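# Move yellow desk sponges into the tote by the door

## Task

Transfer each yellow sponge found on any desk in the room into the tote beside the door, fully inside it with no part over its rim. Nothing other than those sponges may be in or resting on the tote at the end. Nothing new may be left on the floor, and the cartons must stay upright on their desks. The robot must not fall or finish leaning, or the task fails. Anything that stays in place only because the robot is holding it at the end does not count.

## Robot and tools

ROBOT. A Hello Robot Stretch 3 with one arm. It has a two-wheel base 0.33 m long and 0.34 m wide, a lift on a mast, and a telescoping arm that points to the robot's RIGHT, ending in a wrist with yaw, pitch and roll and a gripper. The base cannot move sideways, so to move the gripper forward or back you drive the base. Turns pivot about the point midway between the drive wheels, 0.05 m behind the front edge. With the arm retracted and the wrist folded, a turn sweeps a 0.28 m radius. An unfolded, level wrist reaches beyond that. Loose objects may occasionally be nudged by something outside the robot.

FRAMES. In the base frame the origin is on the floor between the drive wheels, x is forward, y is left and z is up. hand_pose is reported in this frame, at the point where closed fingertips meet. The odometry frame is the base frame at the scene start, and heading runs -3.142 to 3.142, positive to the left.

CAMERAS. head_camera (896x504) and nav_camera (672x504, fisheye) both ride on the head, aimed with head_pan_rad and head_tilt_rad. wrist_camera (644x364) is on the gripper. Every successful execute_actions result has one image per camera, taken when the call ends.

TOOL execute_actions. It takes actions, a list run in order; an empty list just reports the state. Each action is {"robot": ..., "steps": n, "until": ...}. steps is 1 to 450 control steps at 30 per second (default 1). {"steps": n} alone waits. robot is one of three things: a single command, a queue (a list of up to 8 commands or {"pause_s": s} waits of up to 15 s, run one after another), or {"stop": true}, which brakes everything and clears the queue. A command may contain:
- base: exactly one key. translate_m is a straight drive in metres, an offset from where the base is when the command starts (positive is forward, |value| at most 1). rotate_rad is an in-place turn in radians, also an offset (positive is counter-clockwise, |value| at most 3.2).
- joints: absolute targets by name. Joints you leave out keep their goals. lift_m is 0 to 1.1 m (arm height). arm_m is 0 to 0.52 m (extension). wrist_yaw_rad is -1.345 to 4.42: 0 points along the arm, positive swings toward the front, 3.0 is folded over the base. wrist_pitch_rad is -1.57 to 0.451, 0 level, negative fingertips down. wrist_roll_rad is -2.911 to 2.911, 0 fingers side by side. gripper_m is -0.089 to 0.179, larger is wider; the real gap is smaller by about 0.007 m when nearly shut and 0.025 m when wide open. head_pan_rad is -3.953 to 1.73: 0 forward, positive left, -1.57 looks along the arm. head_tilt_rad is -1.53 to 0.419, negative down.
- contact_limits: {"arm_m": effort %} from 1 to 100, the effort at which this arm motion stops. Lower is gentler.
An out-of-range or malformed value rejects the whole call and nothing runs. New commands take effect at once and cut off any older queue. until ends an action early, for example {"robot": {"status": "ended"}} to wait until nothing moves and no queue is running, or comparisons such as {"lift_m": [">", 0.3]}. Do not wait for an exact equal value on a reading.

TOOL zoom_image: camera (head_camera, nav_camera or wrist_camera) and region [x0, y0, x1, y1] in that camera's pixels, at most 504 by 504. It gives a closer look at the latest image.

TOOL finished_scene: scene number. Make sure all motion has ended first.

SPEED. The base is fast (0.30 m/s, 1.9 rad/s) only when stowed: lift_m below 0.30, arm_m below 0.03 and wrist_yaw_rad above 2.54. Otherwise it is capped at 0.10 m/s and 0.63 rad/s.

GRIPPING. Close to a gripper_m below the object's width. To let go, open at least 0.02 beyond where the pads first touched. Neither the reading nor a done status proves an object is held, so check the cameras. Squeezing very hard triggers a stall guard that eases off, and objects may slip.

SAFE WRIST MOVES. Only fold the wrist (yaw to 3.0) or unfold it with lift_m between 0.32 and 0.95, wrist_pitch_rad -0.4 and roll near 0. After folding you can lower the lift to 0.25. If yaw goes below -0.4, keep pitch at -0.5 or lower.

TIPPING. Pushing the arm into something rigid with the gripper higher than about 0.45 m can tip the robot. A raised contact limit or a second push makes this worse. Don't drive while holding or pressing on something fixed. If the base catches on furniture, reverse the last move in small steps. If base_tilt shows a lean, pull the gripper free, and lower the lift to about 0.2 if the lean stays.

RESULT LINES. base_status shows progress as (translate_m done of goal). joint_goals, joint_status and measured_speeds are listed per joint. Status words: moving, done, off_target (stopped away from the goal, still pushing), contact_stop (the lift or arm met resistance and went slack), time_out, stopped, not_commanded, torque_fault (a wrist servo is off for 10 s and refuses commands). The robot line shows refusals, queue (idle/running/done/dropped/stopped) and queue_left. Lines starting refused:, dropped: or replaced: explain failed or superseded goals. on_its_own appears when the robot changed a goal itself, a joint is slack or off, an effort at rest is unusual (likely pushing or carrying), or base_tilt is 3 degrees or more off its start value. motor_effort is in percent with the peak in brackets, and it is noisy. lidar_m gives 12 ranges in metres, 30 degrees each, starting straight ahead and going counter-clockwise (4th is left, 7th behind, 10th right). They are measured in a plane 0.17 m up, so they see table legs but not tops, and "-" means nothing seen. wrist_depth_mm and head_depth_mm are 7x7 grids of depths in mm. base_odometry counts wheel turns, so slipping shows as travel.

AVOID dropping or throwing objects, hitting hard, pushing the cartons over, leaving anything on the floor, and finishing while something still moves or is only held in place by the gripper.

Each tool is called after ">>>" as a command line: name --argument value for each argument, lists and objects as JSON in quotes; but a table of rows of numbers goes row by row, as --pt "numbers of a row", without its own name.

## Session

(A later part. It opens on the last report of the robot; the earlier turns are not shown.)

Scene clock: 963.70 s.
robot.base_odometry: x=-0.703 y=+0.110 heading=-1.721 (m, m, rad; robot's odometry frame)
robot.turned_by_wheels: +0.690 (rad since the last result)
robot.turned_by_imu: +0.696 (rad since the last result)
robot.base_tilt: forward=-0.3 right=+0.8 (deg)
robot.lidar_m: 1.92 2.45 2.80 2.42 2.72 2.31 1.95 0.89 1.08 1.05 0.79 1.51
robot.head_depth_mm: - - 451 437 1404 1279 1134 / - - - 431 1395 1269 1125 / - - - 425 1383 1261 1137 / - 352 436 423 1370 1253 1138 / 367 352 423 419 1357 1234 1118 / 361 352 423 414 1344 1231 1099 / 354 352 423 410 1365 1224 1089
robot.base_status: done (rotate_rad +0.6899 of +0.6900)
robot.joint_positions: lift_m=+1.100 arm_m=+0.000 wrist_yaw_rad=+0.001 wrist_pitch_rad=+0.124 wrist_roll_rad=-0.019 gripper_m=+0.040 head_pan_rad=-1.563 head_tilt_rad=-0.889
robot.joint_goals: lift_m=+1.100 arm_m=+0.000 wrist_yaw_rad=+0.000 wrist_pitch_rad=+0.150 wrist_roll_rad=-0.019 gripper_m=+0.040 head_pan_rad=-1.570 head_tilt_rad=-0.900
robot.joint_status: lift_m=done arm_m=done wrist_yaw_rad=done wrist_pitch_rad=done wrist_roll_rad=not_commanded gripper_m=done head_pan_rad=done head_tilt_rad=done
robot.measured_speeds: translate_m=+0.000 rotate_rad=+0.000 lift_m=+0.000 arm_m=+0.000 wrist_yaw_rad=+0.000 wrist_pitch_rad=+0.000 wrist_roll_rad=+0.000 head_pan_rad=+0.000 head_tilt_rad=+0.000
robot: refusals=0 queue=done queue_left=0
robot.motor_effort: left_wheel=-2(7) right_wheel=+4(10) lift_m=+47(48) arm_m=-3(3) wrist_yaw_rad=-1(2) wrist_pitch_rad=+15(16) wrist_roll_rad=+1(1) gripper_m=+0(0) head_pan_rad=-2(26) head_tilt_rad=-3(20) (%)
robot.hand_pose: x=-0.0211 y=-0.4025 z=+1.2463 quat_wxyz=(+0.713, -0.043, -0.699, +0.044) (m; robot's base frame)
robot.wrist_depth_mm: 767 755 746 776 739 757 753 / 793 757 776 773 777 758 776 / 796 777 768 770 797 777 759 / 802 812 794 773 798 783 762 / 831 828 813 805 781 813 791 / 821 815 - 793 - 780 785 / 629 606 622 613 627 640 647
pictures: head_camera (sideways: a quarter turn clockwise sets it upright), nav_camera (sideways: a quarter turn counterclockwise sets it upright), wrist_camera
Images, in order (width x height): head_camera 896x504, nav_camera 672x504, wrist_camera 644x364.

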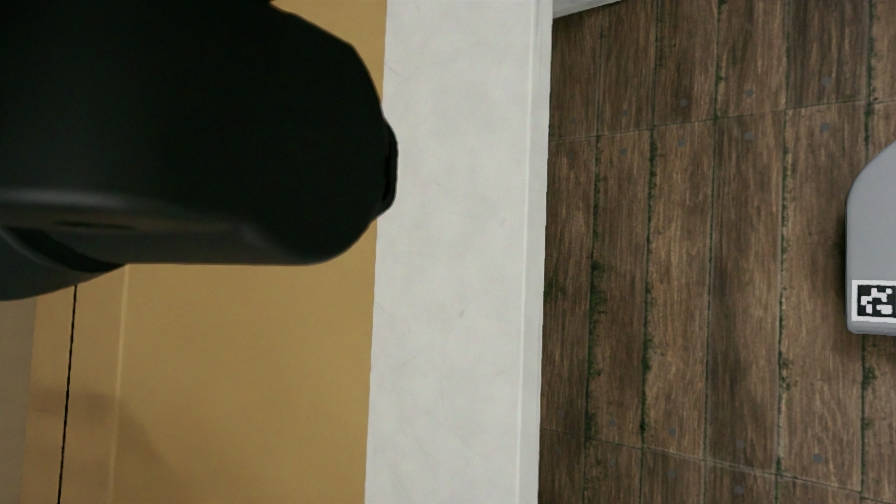

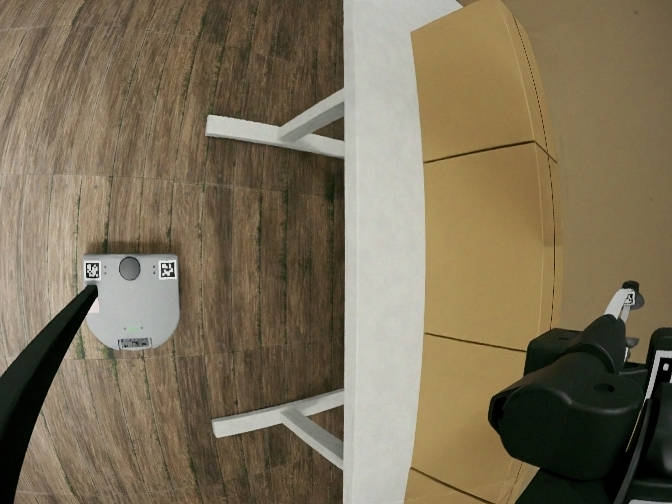

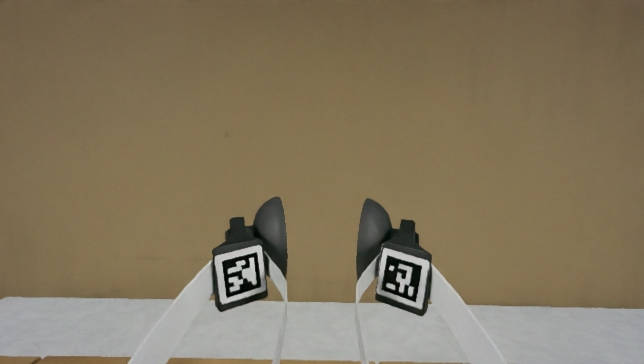

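>>> execute_actions --actions '[{"robot": [{"joints": {"arm_m": 0.42, "head_tilt_rad": -0.35}}, {"joints": {"wrist_pitch_rad": -0.9}}], "steps": 450, "until": {"robot": {"status": "ended"}}}]'

Scene clock: 986.70 s.
robot.base_odometry: x=-0.703 y=+0.110 heading=-1.721 (m, m, rad; robot's odometry frame)
robot.turned_by_wheels: +0.000 (rad since the last result)
robot.turned_by_imu: -0.001 (rad since the last result)
robot.base_tilt: forward=-0.3 right=+0.9 (deg)
robot.lidar_m: 1.92 2.44 2.80 2.41 2.71 2.31 1.94 0.89 1.08 1.05 0.79 1.51
robot.head_depth_mm: 880 920 1017 1050 390 423 391 / 875 919 1015 1044 385 420 388 / 876 916 1019 1021 382 417 385 / 873 922 - 451 379 415 382 / 871 929 997 983 377 412 379 / 869 926 993 469 375 409 376 / 866 924 989 461 373 407 374
robot.base_status: done (rotate_rad +0.6899 of +0.6900)
robot.joint_positions: lift_m=+1.100 arm_m=+0.420 wrist_yaw_rad=+0.001 wrist_pitch_rad=-0.907 wrist_roll_rad=-0.019 gripper_m=+0.040 head_pan_rad=-1.563 head_tilt_rad=-0.359
robot.joint_goals: lift_m=+1.100 arm_m=+0.420 wrist_yaw_rad=+0.000 wrist_pitch_rad=-0.900 wrist_roll_rad=-0.019 gripper_m=+0.040 head_pan_rad=-1.570 head_tilt_rad=-0.350
robot.joint_status: lift_m=done arm_m=done wrist_yaw_rad=done wrist_pitch_rad=done wrist_roll_rad=not_commanded gripper_m=done head_pan_rad=done head_tilt_rad=done
robot.measured_speeds: translate_m=+0.000 rotate_rad=+0.000 lift_m=+0.000 arm_m=+0.000 wrist_yaw_rad=+0.000 wrist_pitch_rad=+0.000 wrist_roll_rad=+0.000 head_pan_rad=+0.000 head_tilt_rad=+0.000
robot: refusals=0 queue=done queue_left=0
robot.motor_effort: left_wheel=-2(2) right_wheel=+4(4) lift_m=+47(48) arm_m=+5(4) wrist_yaw_rad=-1(2) wrist_pitch_rad=+4(16) wrist_roll_rad=+1(0) gripper_m=+0(0) head_pan_rad=-3(4) head_tilt_rad=+3(23) (%)
robot.hand_pose: x=-0.0214 y=-0.7036 z=+1.0219 quat_wxyz=(+0.642, +0.313, -0.629, -0.307) (m; robot's base frame)
robot.wrist_depth_mm: 323 324 325 324 324 326 328 / 296 297 296 296 300 295 302 / 274 271 271 273 273 271 276 / 251 253 253 254 254 255 255 / 236 235 238 236 241 237 238 / 218 222 - 221 - 220 223 / 207 206 207 206 206 206 207
pictures: head_camera (sideways: a quarter turn clockwise sets it upright), nav_camera (sideways: a quarter turn counterclockwise sets it upright), wrist_camera
Images, in order (width x height): head_camera 896x504, nav_camera 672x504, wrist_camera 644x364.

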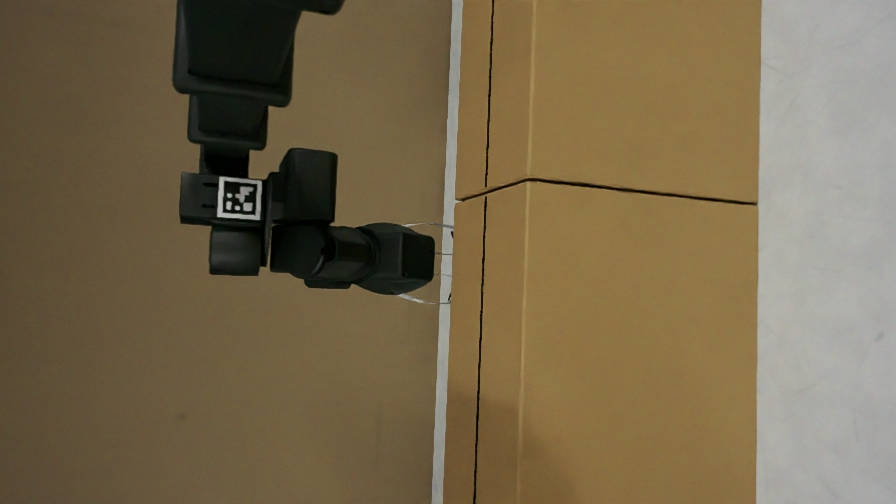

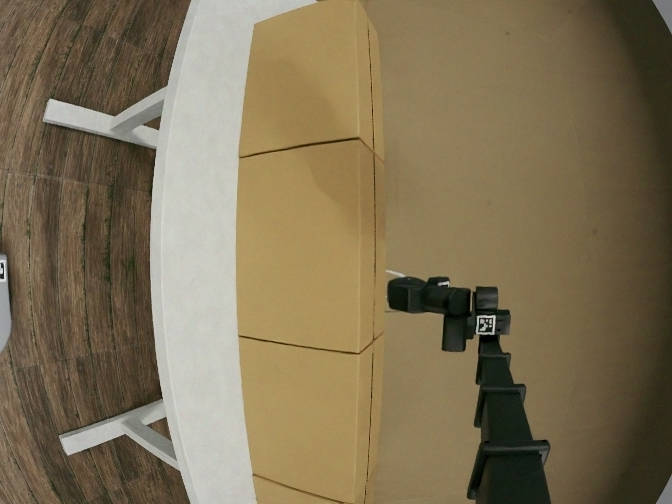

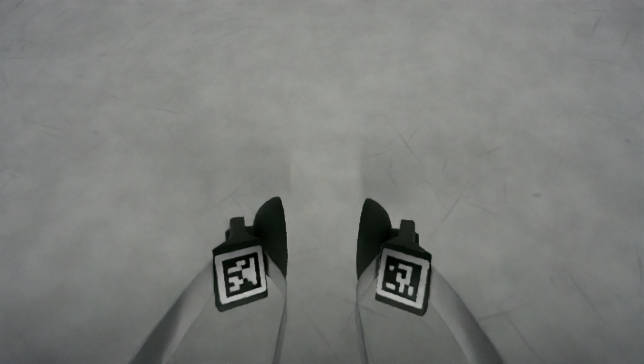

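>>> execute_actions --actions '[{"robot": {"joints": {"arm_m": 0.49, "wrist_yaw_rad": 1.57, "wrist_pitch_rad": -0.65}}, "steps": 450, "until": {"robot": {"status": "ended"}}}]'

Scene clock: 1022.43 s.
robot.base_odometry: x=-0.703 y=+0.110 heading=-1.721 (m, m, rad; robot's odometry frame)
robot.turned_by_wheels: +0.000 (rad since the last result)
robot.turned_by_imu: -0.001 (rad since the last result)
robot.base_tilt: forward=-0.3 right=+0.9 (deg)
robot.lidar_m: 1.92 2.46 2.80 2.41 2.70 2.31 1.95 0.89 1.08 1.05 0.80 1.51
robot.head_depth_mm: 879 922 1018 1053 389 422 391 / 879 916 1014 1042 385 420 388 / 876 916 1001 1023 382 417 385 / 871 923 1018 999 379 414 382 / 870 929 976 712 377 412 379 / 867 924 991 440 375 410 377 / 866 922 986 461 373 407 374
robot.base_status: done (rotate_rad +0.6899 of +0.6900)
robot.joint_positions: lift_m=+1.100 arm_m=+0.490 wrist_yaw_rad=+1.567 wrist_pitch_rad=-0.669 wrist_roll_rad=-0.019 gripper_m=+0.040 head_pan_rad=-1.563 head_tilt_rad=-0.359
robot.joint_goals: lift_m=+1.100 arm_m=+0.490 wrist_yaw_rad=+1.570 wrist_pitch_rad=-0.650 wrist_roll_rad=-0.019 gripper_m=+0.040 head_pan_rad=-1.570 head_tilt_rad=-0.350
robot.joint_status: lift_m=done arm_m=done wrist_yaw_rad=done wrist_pitch_rad=done wrist_roll_rad=not_commanded gripper_m=done head_pan_rad=done head_tilt_rad=done
robot.measured_speeds: translate_m=+0.000 rotate_rad=+0.000 lift_m=+0.000 arm_m=+0.000 wrist_yaw_rad=+0.000 wrist_pitch_rad=+0.000 wrist_roll_rad=+0.000 head_pan_rad=+0.000 head_tilt_rad=+0.000
robot: refusals=0 queue=done queue_left=0
robot.motor_effort: left_wheel=-2(2) right_wheel=+4(4) lift_m=+47(47) arm_m=+5(4) wrist_yaw_rad=+4(4) wrist_pitch_rad=+12(12) wrist_roll_rad=+0(1) gripper_m=+0(0) head_pan_rad=-2(2) head_tilt_rad=+3(3) (%)
robot.hand_pose: x=+0.1647 y=-0.6356 z=+1.0607 quat_wxyz=(+0.640, +0.633, -0.303, +0.313) (m; robot's base frame)
robot.wrist_depth_mm: 187 264 517 529 524 524 499 / 187 267 438 437 434 435 454 / 187 266 370 371 371 374 376 / 189 267 327 327 328 323 324 / 187 269 294 289 296 292 293 / 187 252 - 258 - 263 264 / 189 232 235 237 235 241 237
pictures: head_camera (sideways: a quarter turn clockwise sets it upright), nav_camera (sideways: a quarter turn counterclockwise sets it upright), wrist_camera
Images, in order (width x height): head_camera 896x504, nav_camera 672x504, wrist_camera 644x364.

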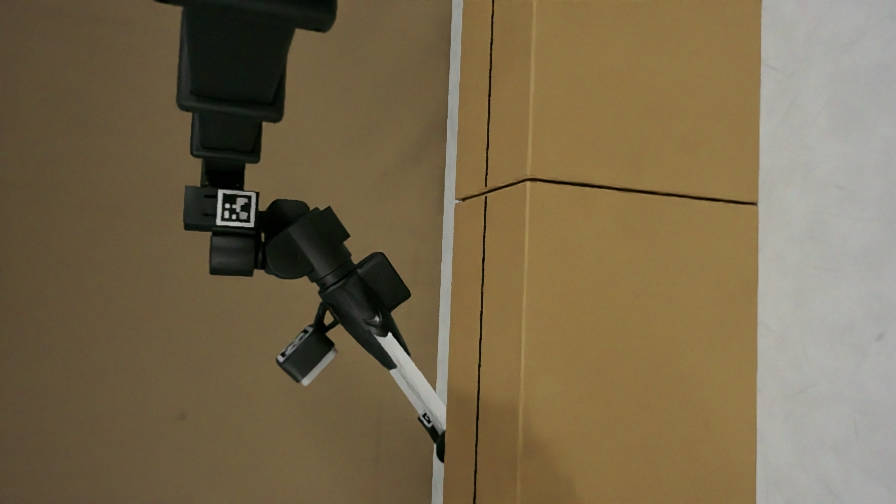

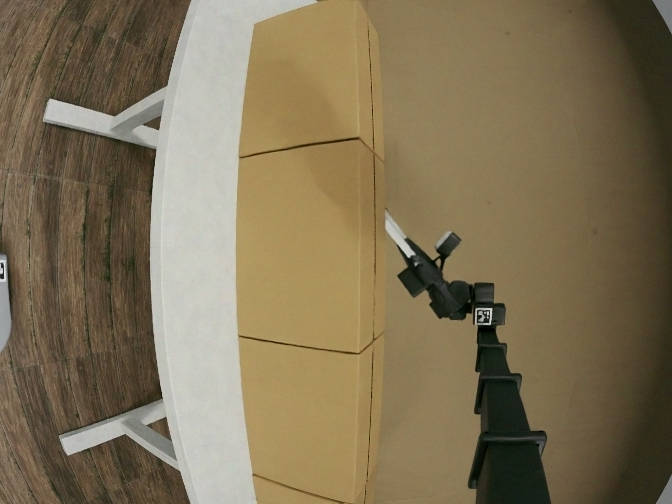

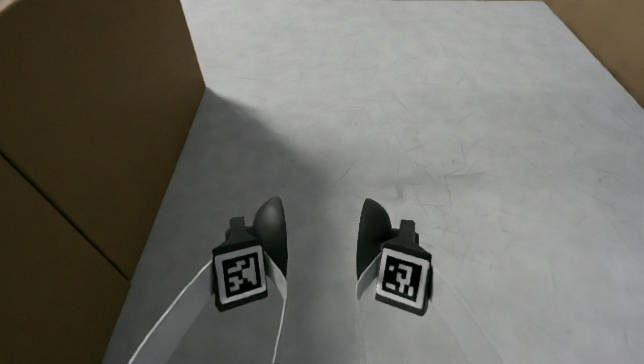

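>>> execute_actions --actions '[{"robot": {"base": {"translate_m": 0.22}, "joints": {"wrist_yaw_rad": -1.33, "wrist_pitch_rad": -0.55}}, "steps": 450, "until": {"robot": {"status": "ended"}}}]'

Scene clock: 1032.10 s.
robot.base_odometry: x=-0.736 y=-0.108 heading=-1.721 (m, m, rad; robot's odometry frame)
robot.turned_by_wheels: +0.000 (rad since the last result)
robot.turned_by_imu: -0.001 (rad since the last result)
robot.base_tilt: forward=-0.3 right=+0.9 (deg)
robot.lidar_m: 1.71 2.24 2.79 2.43 2.78 2.48 2.16 1.06 1.08 1.05 0.67 1.51
robot.head_depth_mm: 882 924 1021 1056 390 422 391 / 880 923 1016 473 384 419 388 / 876 919 984 1014 381 417 385 / 874 924 - 999 378 413 382 / 872 932 1000 984 376 411 379 / 871 928 995 470 374 408 377 / 870 928 991 462 371 406 374
robot.base_status: done (translate_m +0.2200 of +0.2200)
robot.joint_positions: lift_m=+1.100 arm_m=+0.490 wrist_yaw_rad=-1.327 wrist_pitch_rad=-0.570 wrist_roll_rad=-0.019 gripper_m=+0.040 head_pan_rad=-1.563 head_tilt_rad=-0.359
robot.joint_goals: lift_m=+1.100 arm_m=+0.490 wrist_yaw_rad=-1.330 wrist_pitch_rad=-0.550 wrist_roll_rad=-0.019 gripper_m=+0.040 head_pan_rad=-1.570 head_tilt_rad=-0.350
robot.joint_status: lift_m=done arm_m=done wrist_yaw_rad=done wrist_pitch_rad=done wrist_roll_rad=not_commanded gripper_m=done head_pan_rad=done head_tilt_rad=done
robot.measured_speeds: translate_m=+0.000 rotate_rad=+0.000 lift_m=+0.000 arm_m=+0.000 wrist_yaw_rad=+0.000 wrist_pitch_rad=+0.000 wrist_roll_rad=+0.000 head_pan_rad=+0.000 head_tilt_rad=+0.000
robot: refusals=0 queue=done queue_left=0
robot.motor_effort: left_wheel=-1(2) right_wheel=+3(12) lift_m=+48(47) arm_m=+4(4) wrist_yaw_rad=-3(3) wrist_pitch_rad=+12(14) wrist_roll_rad=+1(1) gripper_m=+0(0) head_pan_rad=-2(2) head_tilt_rad=+3(4) (%)
robot.hand_pose: x=-0.2181 y=-0.6835 z=+1.0799 quat_wxyz=(+0.418, -0.255, -0.653, -0.577) (m; robot's base frame)
robot.wrist_depth_mm: 378 487 640 685 707 662 328 / 385 488 531 534 540 514 310 / 399 431 439 439 433 448 294 / 372 371 368 366 377 376 280 / 315 316 325 326 332 324 269 / 280 284 - 281 - 282 258 / 253 254 256 253 253 256 248
pictures: head_camera (sideways: a quarter turn clockwise sets it upright), nav_camera (sideways: a quarter turn counterclockwise sets it upright), wrist_camera
Images, in order (width x height): head_camera 896x504, nav_camera 672x504, wrist_camera 644x364.

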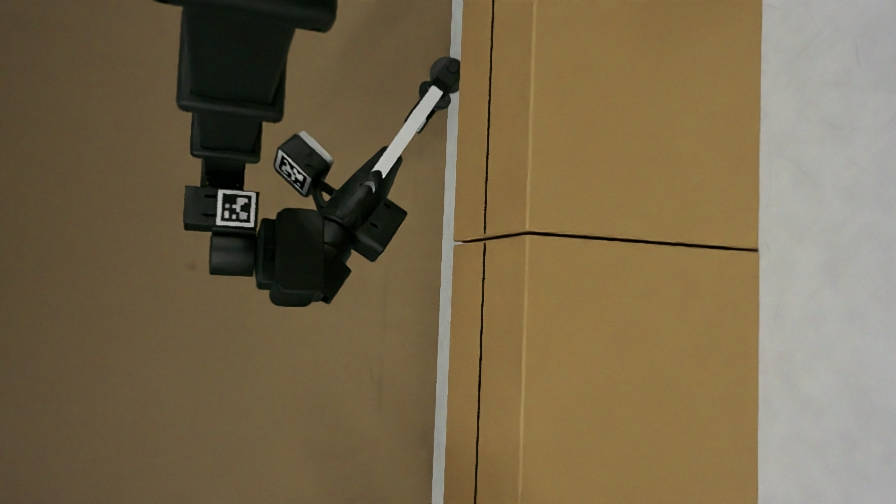

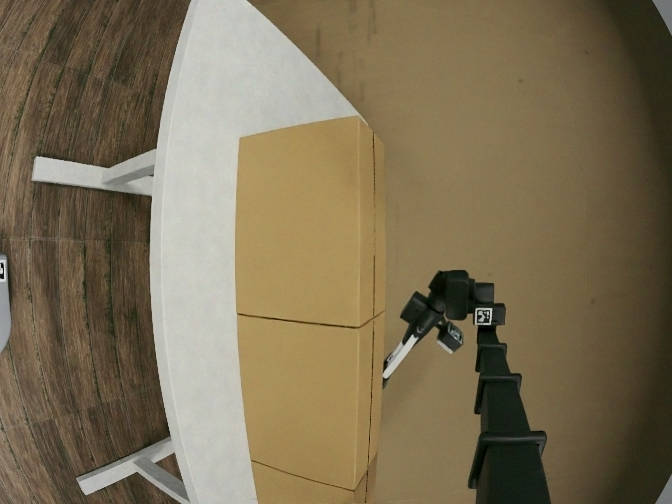

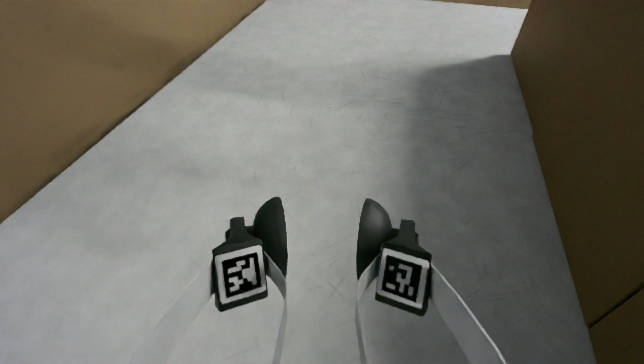

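>>> execute_actions --actions '[{"robot": {"joints": {"wrist_pitch_rad": -0.92}}, "steps": 450, "until": {"robot": {"status": "ended"}}}]'

Scene clock: 1051.23 s.
robot.base_odometry: x=-0.736 y=-0.108 heading=-1.721 (m, m, rad; robot's odometry frame)
robot.turned_by_wheels: +0.000 (rad since the last result)
robot.turned_by_imu: -0.001 (rad since the last result)
robot.base_tilt: forward=-0.3 right=+0.9 (deg)
robot.lidar_m: 1.70 2.26 2.80 2.44 2.79 2.49 2.17 1.06 1.08 1.05 0.67 1.51
robot.head_depth_mm: 881 924 1023 1053 390 422 391 / 879 923 1019 1042 384 419 388 / 877 920 994 464 381 417 385 / 874 923 - 456 378 413 382 / 871 930 992 985 376 411 380 / 871 930 996 470 374 408 376 / 869 927 993 461 371 405 374
robot.base_status: done (translate_m +0.2200 of +0.2200)
robot.joint_positions: lift_m=+1.100 arm_m=+0.490 wrist_yaw_rad=-1.327 wrist_pitch_rad=-0.926 wrist_roll_rad=-0.019 gripper_m=+0.040 head_pan_rad=-1.563 head_tilt_rad=-0.359
robot.joint_goals: lift_m=+1.100 arm_m=+0.490 wrist_yaw_rad=-1.330 wrist_pitch_rad=-0.920 wrist_roll_rad=-0.019 gripper_m=+0.040 head_pan_rad=-1.570 head_tilt_rad=-0.350
robot.joint_status: lift_m=done arm_m=done wrist_yaw_rad=done wrist_pitch_rad=done wrist_roll_rad=not_commanded gripper_m=done head_pan_rad=done head_tilt_rad=done
robot.measured_speeds: translate_m=+0.000 rotate_rad=+0.000 lift_m=+0.000 arm_m=+0.000 wrist_yaw_rad=+0.000 wrist_pitch_rad=+0.000 wrist_roll_rad=+0.000 head_pan_rad=+0.000 head_tilt_rad=+0.000
robot: refusals=0 queue=done queue_left=0
robot.motor_effort: left_wheel=-2(2) right_wheel=+2(3) lift_m=+48(47) arm_m=+4(4) wrist_yaw_rad=-4(3) wrist_pitch_rad=+4(13) wrist_roll_rad=+0(0) gripper_m=+0(0) head_pan_rad=-3(2) head_tilt_rad=+3(3) (%)
robot.hand_pose: x=-0.1521 y=-0.6670 z=+1.0192 quat_wxyz=(+0.310, -0.134, -0.690, -0.640) (m; robot's base frame)
robot.wrist_depth_mm: 312 314 318 317 316 318 292 / 287 288 292 292 289 288 278 / 267 269 267 270 267 269 260 / 248 247 249 249 250 250 243 / 232 231 236 231 238 234 228 / 216 218 - 218 - 219 215 / 205 204 205 204 205 208 203
pictures: head_camera (sideways: a quarter turn clockwise sets it upright), nav_camera (sideways: a quarter turn counterclockwise sets it upright), wrist_camera
Images, in order (width x height): head_camera 896x504, nav_camera 672x504, wrist_camera 644x364.

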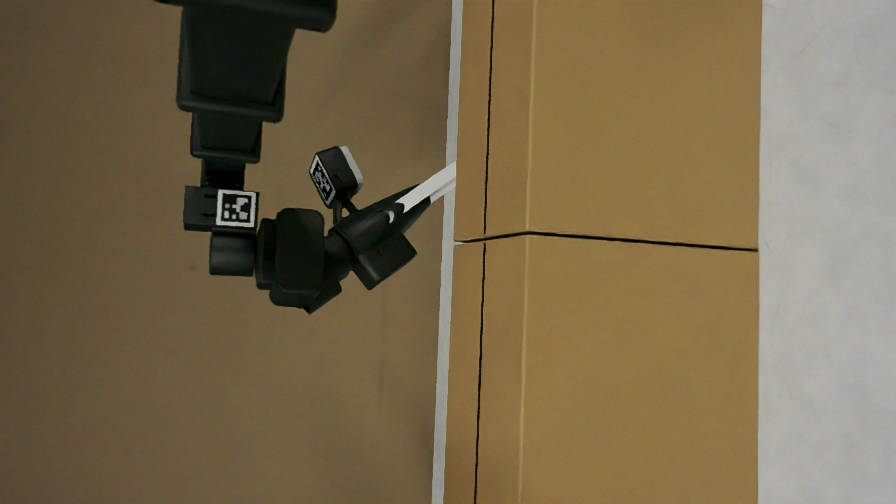

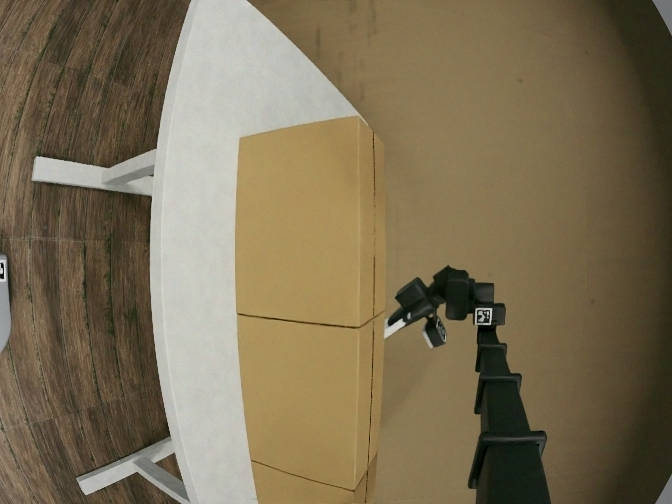

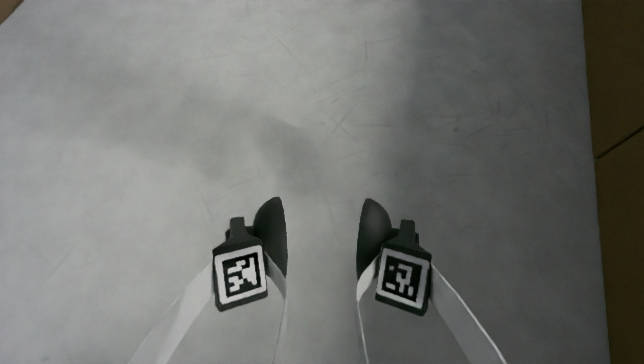

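>>> execute_actions --actions '[{"robot": {"base": {"translate_m": 1.0}, "joints": {"wrist_yaw_rad": 0.0, "wrist_pitch_rad": -0.9, "head_pan_rad": 0.25, "head_tilt_rad": -0.6}}, "steps": 450, "until": {"robot": {"translate_m": [">", 0.4]}}}, {"robot": {"joints": {"arm_m": 0.35, "wrist_pitch_rad": -0.9}}, "steps": 450, "until": {"robot": {"translate_m": [">", 0.75]}}}]'

Scene clock: 1109.60 s.
robot.base_odometry: x=-0.848 y=-0.853 heading=-1.721 (m, m, rad; robot's odometry frame)
robot.turned_by_wheels: +0.000 (rad since the last result)
robot.turned_by_imu: -0.003 (rad since the last result)
robot.base_tilt: forward=-1.6 right=+1.0 (deg)
robot.lidar_m: 0.96 0.96 1.78 2.69 2.83 2.95 2.92 1.48 0.71 1.06 1.10 1.46
robot.head_depth_mm: 1123 1232 1370 1538 1716 1495 1249 / 1140 1261 1397 1585 1745 1477 1246 / 1170 1284 1425 1625 1762 1461 1235 / 1197 1322 1412 1123 1733 1455 1226 / 1222 1355 1436 1013 864 1402 1211 / 1254 1392 1418 996 1596 1430 1207 / 1280 1429 1393 970 1627 1419 1199
robot.base_status: moving (translate_m +0.7532 of +1.0000)
robot.joint_positions: lift_m=+1.100 arm_m=+0.350 wrist_yaw_rad=-0.002 wrist_pitch_rad=-0.914 wrist_roll_rad=-0.019 gripper_m=+0.040 head_pan_rad=+0.243 head_tilt_rad=-0.592
robot.joint_goals: lift_m=+1.100 arm_m=+0.350 wrist_yaw_rad=+0.000 wrist_pitch_rad=-0.900 wrist_roll_rad=-0.019 gripper_m=+0.040 head_pan_rad=+0.250 head_tilt_rad=-0.600
robot.joint_status: lift_m=done arm_m=done wrist_yaw_rad=done wrist_pitch_rad=done wrist_roll_rad=not_commanded gripper_m=done head_pan_rad=done head_tilt_rad=done
robot.measured_speeds: translate_m=+0.100 rotate_rad=+0.000 lift_m=+0.000 arm_m=+0.000 wrist_yaw_rad=+0.000 wrist_pitch_rad=+0.000 wrist_roll_rad=+0.000 head_pan_rad=+0.000 head_tilt_rad=+0.000
robot: refusals=0 queue=done queue_left=0
robot.motor_effort: left_wheel=+0(2) right_wheel=+6(8) lift_m=+47(48) arm_m=-4(2) wrist_yaw_rad=+2(4) wrist_pitch_rad=+8(10) wrist_roll_rad=+1(0) gripper_m=+0(0) head_pan_rad=+2(24) head_tilt_rad=-3(16) (%)
robot.hand_pose: x=-0.0219 y=-0.6326 z=+1.0208 quat_wxyz=(+0.640, +0.315, -0.628, -0.310) (m; robot's base frame)
robot.wrist_depth_mm: 577 569 549 545 553 538 336 / 681 686 655 658 644 646 318 / 863 834 845 799 809 809 746 / - - - - - - - / - - - - - - - / - - - - - - - / - - - - - 686 475
pictures: head_camera (sideways: a quarter turn clockwise sets it upright), nav_camera (sideways: a quarter turn counterclockwise sets it upright), wrist_camera
Images, in order (width x height): head_camera 896x504, nav_camera 672x504, wrist_camera 644x364.

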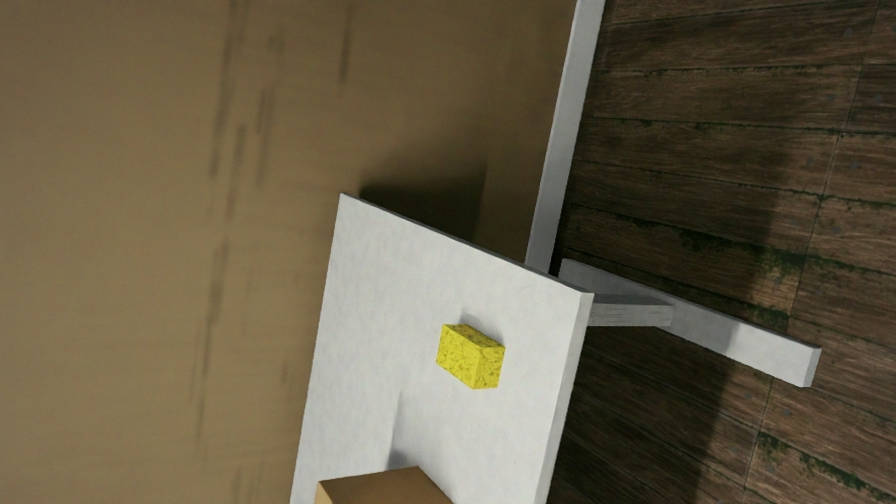

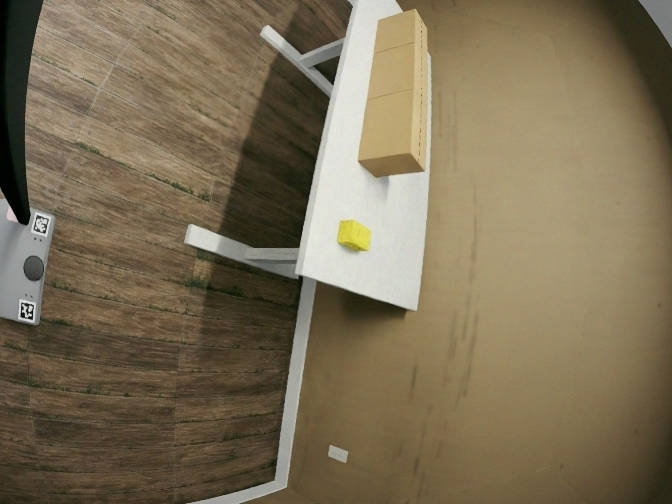

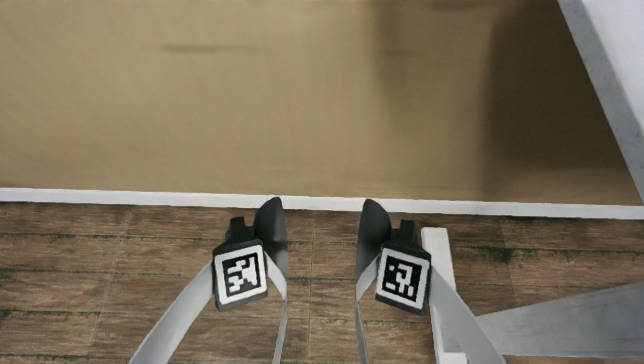

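>>> zoom_image --camera "head_camera" --region '[400, 290, 540, 410]'

Region (400, 290, 540, 410) of head_camera's 896x504 image, scaled by 3.600, with more detail than that image has; it fills the top 432 rows of this view, and the rest is white.

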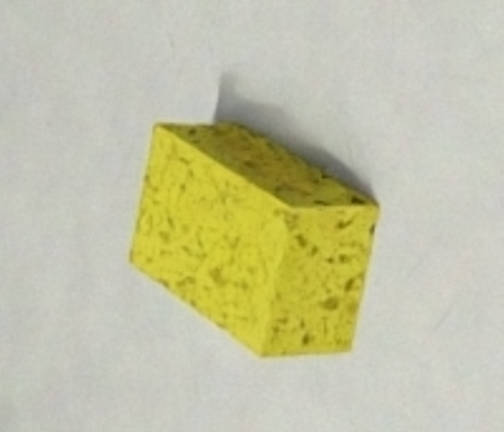

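>>> execute_actions --actions '[{"steps": 100, "until": {"robot": {"base_status": "done"}}}, {"robot": {"base": {"rotate_rad": 2.03}, "joints": {"arm_m": 0.409, "wrist_yaw_rad": 1.157, "wrist_pitch_rad": -1.2, "lift_m": 0.97, "gripper_m": 0.175, "head_pan_rad": -1.5, "head_tilt_rad": -0.75}}, "steps": 450, "until": {"robot": {"status": "ended"}}}]'

Scene clock: 1192.53 s.
robot.base_odometry: x=-0.885 y=-1.097 heading=+0.309 (m, m, rad; robot's odometry frame)
robot.turned_by_wheels: +2.030 (rad since the last result)
robot.turned_by_imu: +2.047 (rad since the last result)
robot.base_tilt: forward=-0.3 right=+0.8 (deg)
robot.lidar_m: 2.75 3.19 3.17 0.90 0.87 1.06 1.09 1.23 1.16 0.72 1.57 2.69
robot.head_depth_mm: 950 - 1183 1369 1530 1363 1174 / 990 1146 1114 950 1580 1351 1167 / 1047 - 1054 849 1424 1336 1158 / 1130 1259 1061 821 686 1291 1150 / 1199 1328 1067 803 699 1320 1140 / 1274 1381 822 820 1432 1304 1136 / 1370 1428 778 812 1486 1297 1127
robot.base_status: done (rotate_rad +2.0299 of +2.0300)
robot.joint_positions: lift_m=+0.970 arm_m=+0.409 wrist_yaw_rad=+1.154 wrist_pitch_rad=-1.201 wrist_roll_rad=-0.019 gripper_m=+0.175 head_pan_rad=-1.493 head_tilt_rad=-0.741
robot.joint_goals: lift_m=+0.970 arm_m=+0.409 wrist_yaw_rad=+1.157 wrist_pitch_rad=-1.200 wrist_roll_rad=-0.019 gripper_m=+0.175 head_pan_rad=-1.500 head_tilt_rad=-0.750
robot.joint_status: lift_m=done arm_m=done wrist_yaw_rad=done wrist_pitch_rad=done wrist_roll_rad=not_commanded gripper_m=done head_pan_rad=done head_tilt_rad=done
robot.measured_speeds: translate_m=+0.000 rotate_rad=+0.000 lift_m=+0.000 arm_m=+0.000 wrist_yaw_rad=+0.000 wrist_pitch_rad=+0.000 wrist_roll_rad=+0.000 head_pan_rad=+0.000 head_tilt_rad=+0.000
robot: refusals=0 queue=done queue_left=0
robot.motor_effort: left_wheel=-1(7) right_wheel=+2(11) lift_m=+35(47) arm_m=+3(4) wrist_yaw_rad=+3(4) wrist_pitch_rad=+1(9) wrist_roll_rad=+1(0) gripper_m=+0(91) head_pan_rad=-2(25) head_tilt_rad=-4(12) (%)
robot.hand_pose: x=+0.0426 y=-0.5823 z=+0.8613 quat_wxyz=(+0.710, +0.653, -0.264, -0.011) (m; robot's base frame)
robot.wrist_depth_mm: - - 332 333 329 333 332 / - - 321 321 323 324 319 / - - 312 316 314 314 312 / - - 308 308 308 307 306 / - 295 297 259 300 300 300 / 986 292 288 250 289 292 295 / 969 285 286 287 285 284 283
pictures: head_camera (sideways: a quarter turn clockwise sets it upright), nav_camera (sideways: a quarter turn counterclockwise sets it upright), wrist_camera
Images, in order (width x height): head_camera 896x504, nav_camera 672x504, wrist_camera 644x364.

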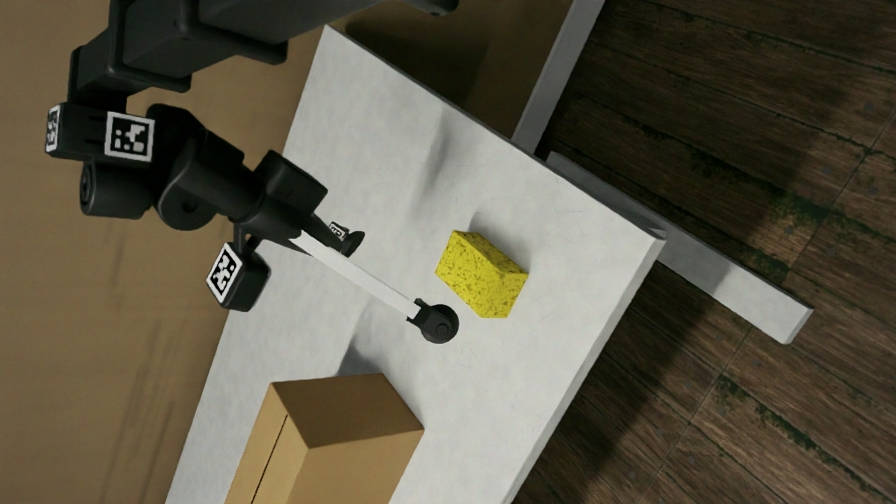

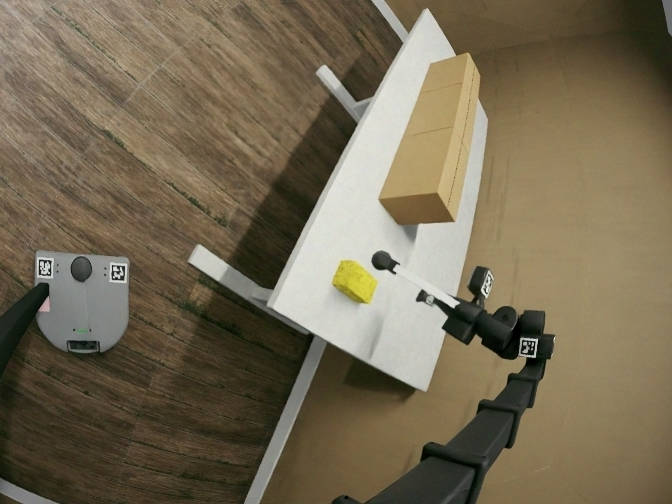

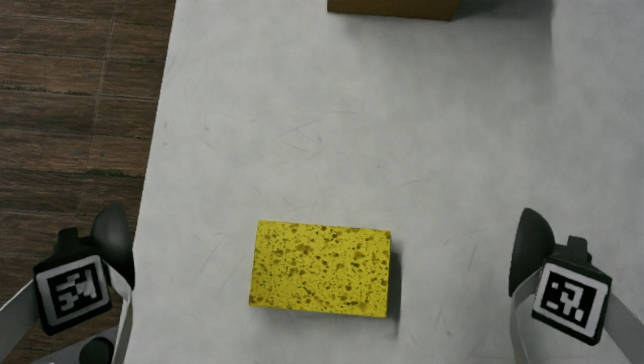

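>>> execute_actions --actions '[{"robot": [{"base": {"translate_m": -0.015}, "joints": {"arm_m": 0.402, "lift_m": 0.851}}], "steps": 450, "until": {"robot": {"status": "ended"}}}]'

Scene clock: 1208.83 s.
robot.base_odometry: x=-0.899 y=-1.101 heading=+0.309 (m, m, rad; robot's odometry frame)
robot.turned_by_wheels: +0.000 (rad since the last result)
robot.turned_by_imu: -0.001 (rad since the last result)
robot.base_tilt: forward=-0.4 right=+0.8 (deg)
robot.lidar_m: 2.77 3.38 3.17 0.87 0.86 1.05 1.08 1.22 1.15 0.72 1.55 2.71
robot.head_depth_mm: 957 1058 1166 - - - 1199 / 1007 1110 - 921 1590 1350 1169 / 1062 1173 - 825 1476 1335 1160 / 1120 1262 1129 790 689 1297 1153 / 1189 1324 1073 833 682 1316 1144 / 1269 1384 860 820 731 1304 1135 / 1354 1421 778 812 1485 1296 1129
robot.base_status: done (translate_m -0.0150 of -0.0150)
robot.joint_positions: lift_m=+0.851 arm_m=+0.402 wrist_yaw_rad=+1.154 wrist_pitch_rad=-1.202 wrist_roll_rad=-0.019 gripper_m=+0.175 head_pan_rad=-1.493 head_tilt_rad=-0.741
robot.joint_goals: lift_m=+0.851 arm_m=+0.402 wrist_yaw_rad=+1.157 wrist_pitch_rad=-1.200 wrist_roll_rad=-0.019 gripper_m=+0.175 head_pan_rad=-1.500 head_tilt_rad=-0.750
robot.joint_status: lift_m=done arm_m=done wrist_yaw_rad=done wrist_pitch_rad=done wrist_roll_rad=not_commanded gripper_m=done head_pan_rad=done head_tilt_rad=done
robot.measured_speeds: translate_m=+0.000 rotate_rad=+0.000 lift_m=+0.000 arm_m=+0.000 wrist_yaw_rad=+0.000 wrist_pitch_rad=+0.000 wrist_roll_rad=+0.000 head_pan_rad=+0.000 head_tilt_rad=+0.000
robot: refusals=0 queue=done queue_left=0
robot.motor_effort: left_wheel=-2(5) right_wheel=+3(6) lift_m=+35(28) arm_m=-3(5) wrist_yaw_rad=+3(3) wrist_pitch_rad=+1(1) wrist_roll_rad=+1(1) gripper_m=+1(0) head_pan_rad=-2(1) head_tilt_rad=-4(3) (%)
robot.hand_pose: x=+0.0425 y=-0.5758 z=+0.7422 quat_wxyz=(+0.710, +0.653, -0.264, -0.011) (m; robot's base frame)
robot.wrist_depth_mm: 987 202 203 203 203 204 202 / 902 197 197 198 199 197 197 / 195 193 192 191 192 191 191 / 189 188 143 142 185 187 187 / 183 183 139 138 139 183 183 / - 179 135 135 136 180 179 / 174 174 173 172 173 174 173
pictures: head_camera (sideways: a quarter turn clockwise sets it upright), nav_camera (sideways: a quarter turn counterclockwise sets it upright), wrist_camera
Images, in order (width x height): head_camera 896x504, nav_camera 672x504, wrist_camera 644x364.

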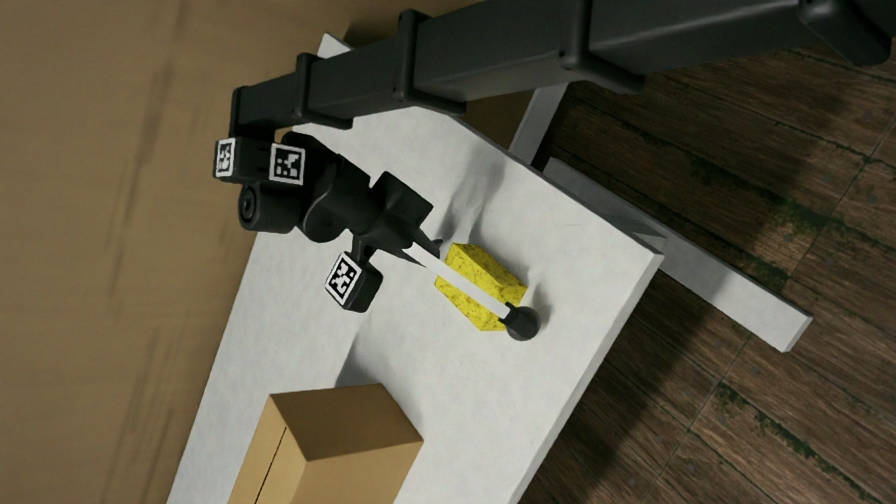

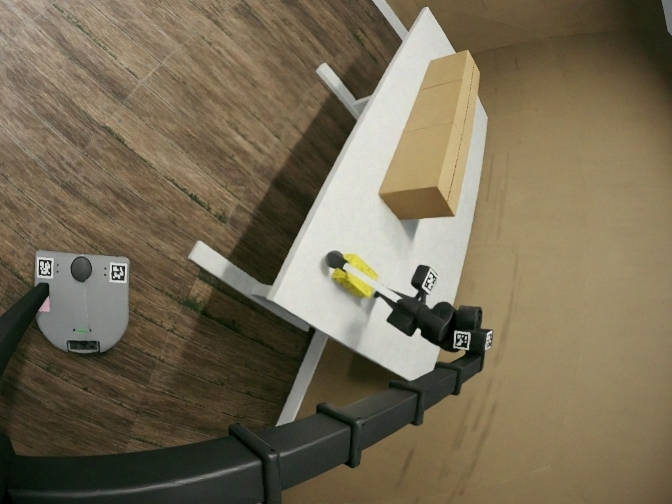

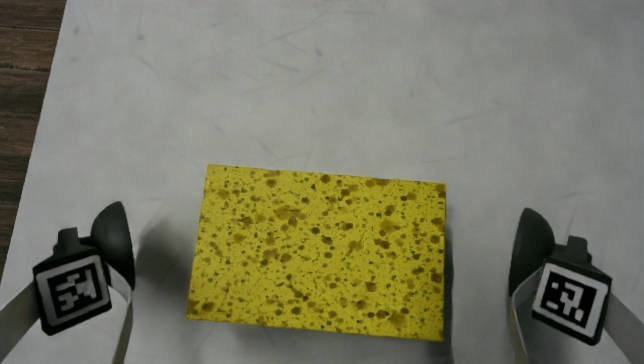

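>>> execute_actions --actions '[{"robot": [{"joints": {"lift_m": 0.847, "gripper_m": 0.065}}, {"joints": {"lift_m": 0.92}}], "steps": 450, "until": {"robot": {"status": "ended"}}}]'

Scene clock: 1218.63 s.
robot.base_odometry: x=-0.899 y=-1.101 heading=+0.309 (m, m, rad; robot's odometry frame)
robot.turned_by_wheels: +0.000 (rad since the last result)
robot.turned_by_imu: -0.001 (rad since the last result)
robot.base_tilt: forward=-0.3 right=+0.9 (deg)
robot.lidar_m: 2.77 3.39 3.17 0.87 0.86 1.05 1.08 1.22 1.15 0.72 1.56 2.70
robot.head_depth_mm: 959 1034 - 1405 1546 1360 1177 / 1007 - 1110 1383 1570 1350 1168 / 1059 - 1017 850 1477 1340 1159 / 1123 1267 1039 784 687 1296 1149 / 1196 1320 1061 792 697 1317 1142 / 1268 1379 862 821 731 1304 1138 / 1357 1424 775 811 1479 1298 1128
robot.base_status: done (translate_m -0.0150 of -0.0150)
robot.joint_positions: lift_m=+0.920 arm_m=+0.402 wrist_yaw_rad=+1.154 wrist_pitch_rad=-1.202 wrist_roll_rad=-0.019 gripper_m=+0.066 head_pan_rad=-1.493 head_tilt_rad=-0.741
robot.joint_goals: lift_m=+0.920 arm_m=+0.402 wrist_yaw_rad=+1.157 wrist_pitch_rad=-1.200 wrist_roll_rad=-0.019 gripper_m=+0.065 head_pan_rad=-1.500 head_tilt_rad=-0.750
robot.joint_status: lift_m=done arm_m=done wrist_yaw_rad=done wrist_pitch_rad=done wrist_roll_rad=not_commanded gripper_m=done head_pan_rad=done head_tilt_rad=done
robot.measured_speeds: translate_m=+0.000 rotate_rad=+0.000 lift_m=+0.000 arm_m=+0.000 wrist_yaw_rad=+0.000 wrist_pitch_rad=+0.000 wrist_roll_rad=+0.000 head_pan_rad=+0.000 head_tilt_rad=+0.000
robot: refusals=0 queue=done queue_left=0
robot.motor_effort: left_wheel=-2(2) right_wheel=+3(5) lift_m=+47(49) arm_m=-3(3) wrist_yaw_rad=+3(3) wrist_pitch_rad=+1(1) wrist_roll_rad=+0(0) gripper_m=-17(99) head_pan_rad=-2(4) head_tilt_rad=-4(2) (%)
robot.hand_pose: x=+0.0425 y=-0.5758 z=+0.8108 quat_wxyz=(+0.710, +0.653, -0.264, -0.011) (m; robot's base frame)
robot.wrist_depth_mm: - 279 277 277 279 277 278 / - 270 269 269 270 270 268 / - 262 264 262 263 264 264 / 985 254 138 137 137 255 258 / 926 252 133 133 133 251 250 / 896 - 130 130 131 - 245 / 902 240 238 235 129 237 238
pictures: head_camera (sideways: a quarter turn clockwise sets it upright), nav_camera (sideways: a quarter turn counterclockwise sets it upright), wrist_camera
Images, in order (width x height): head_camera 896x504, nav_camera 672x504, wrist_camera 644x364.

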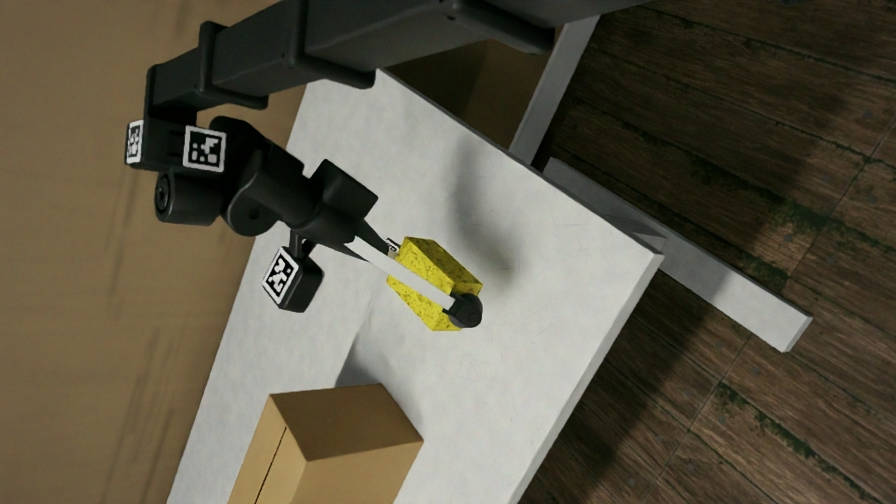

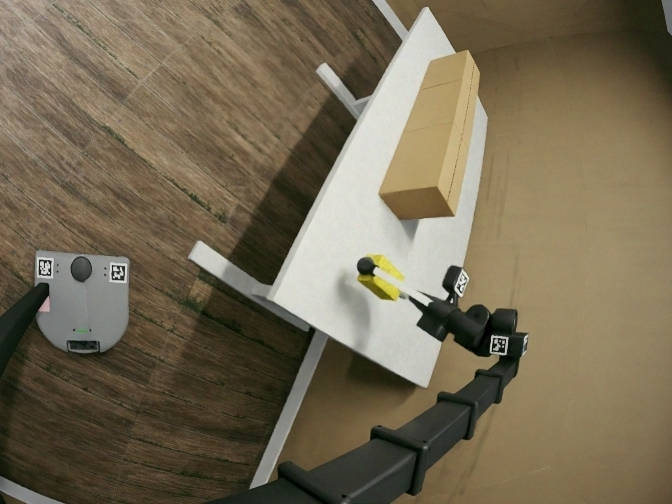

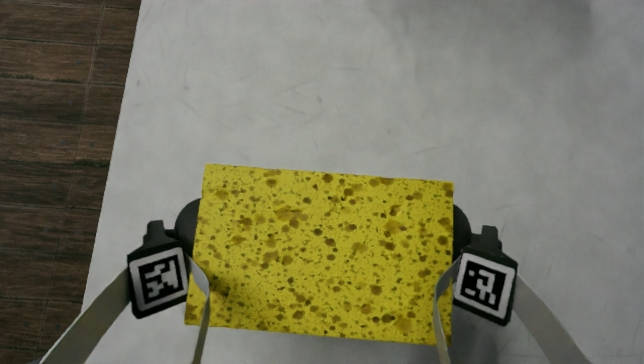

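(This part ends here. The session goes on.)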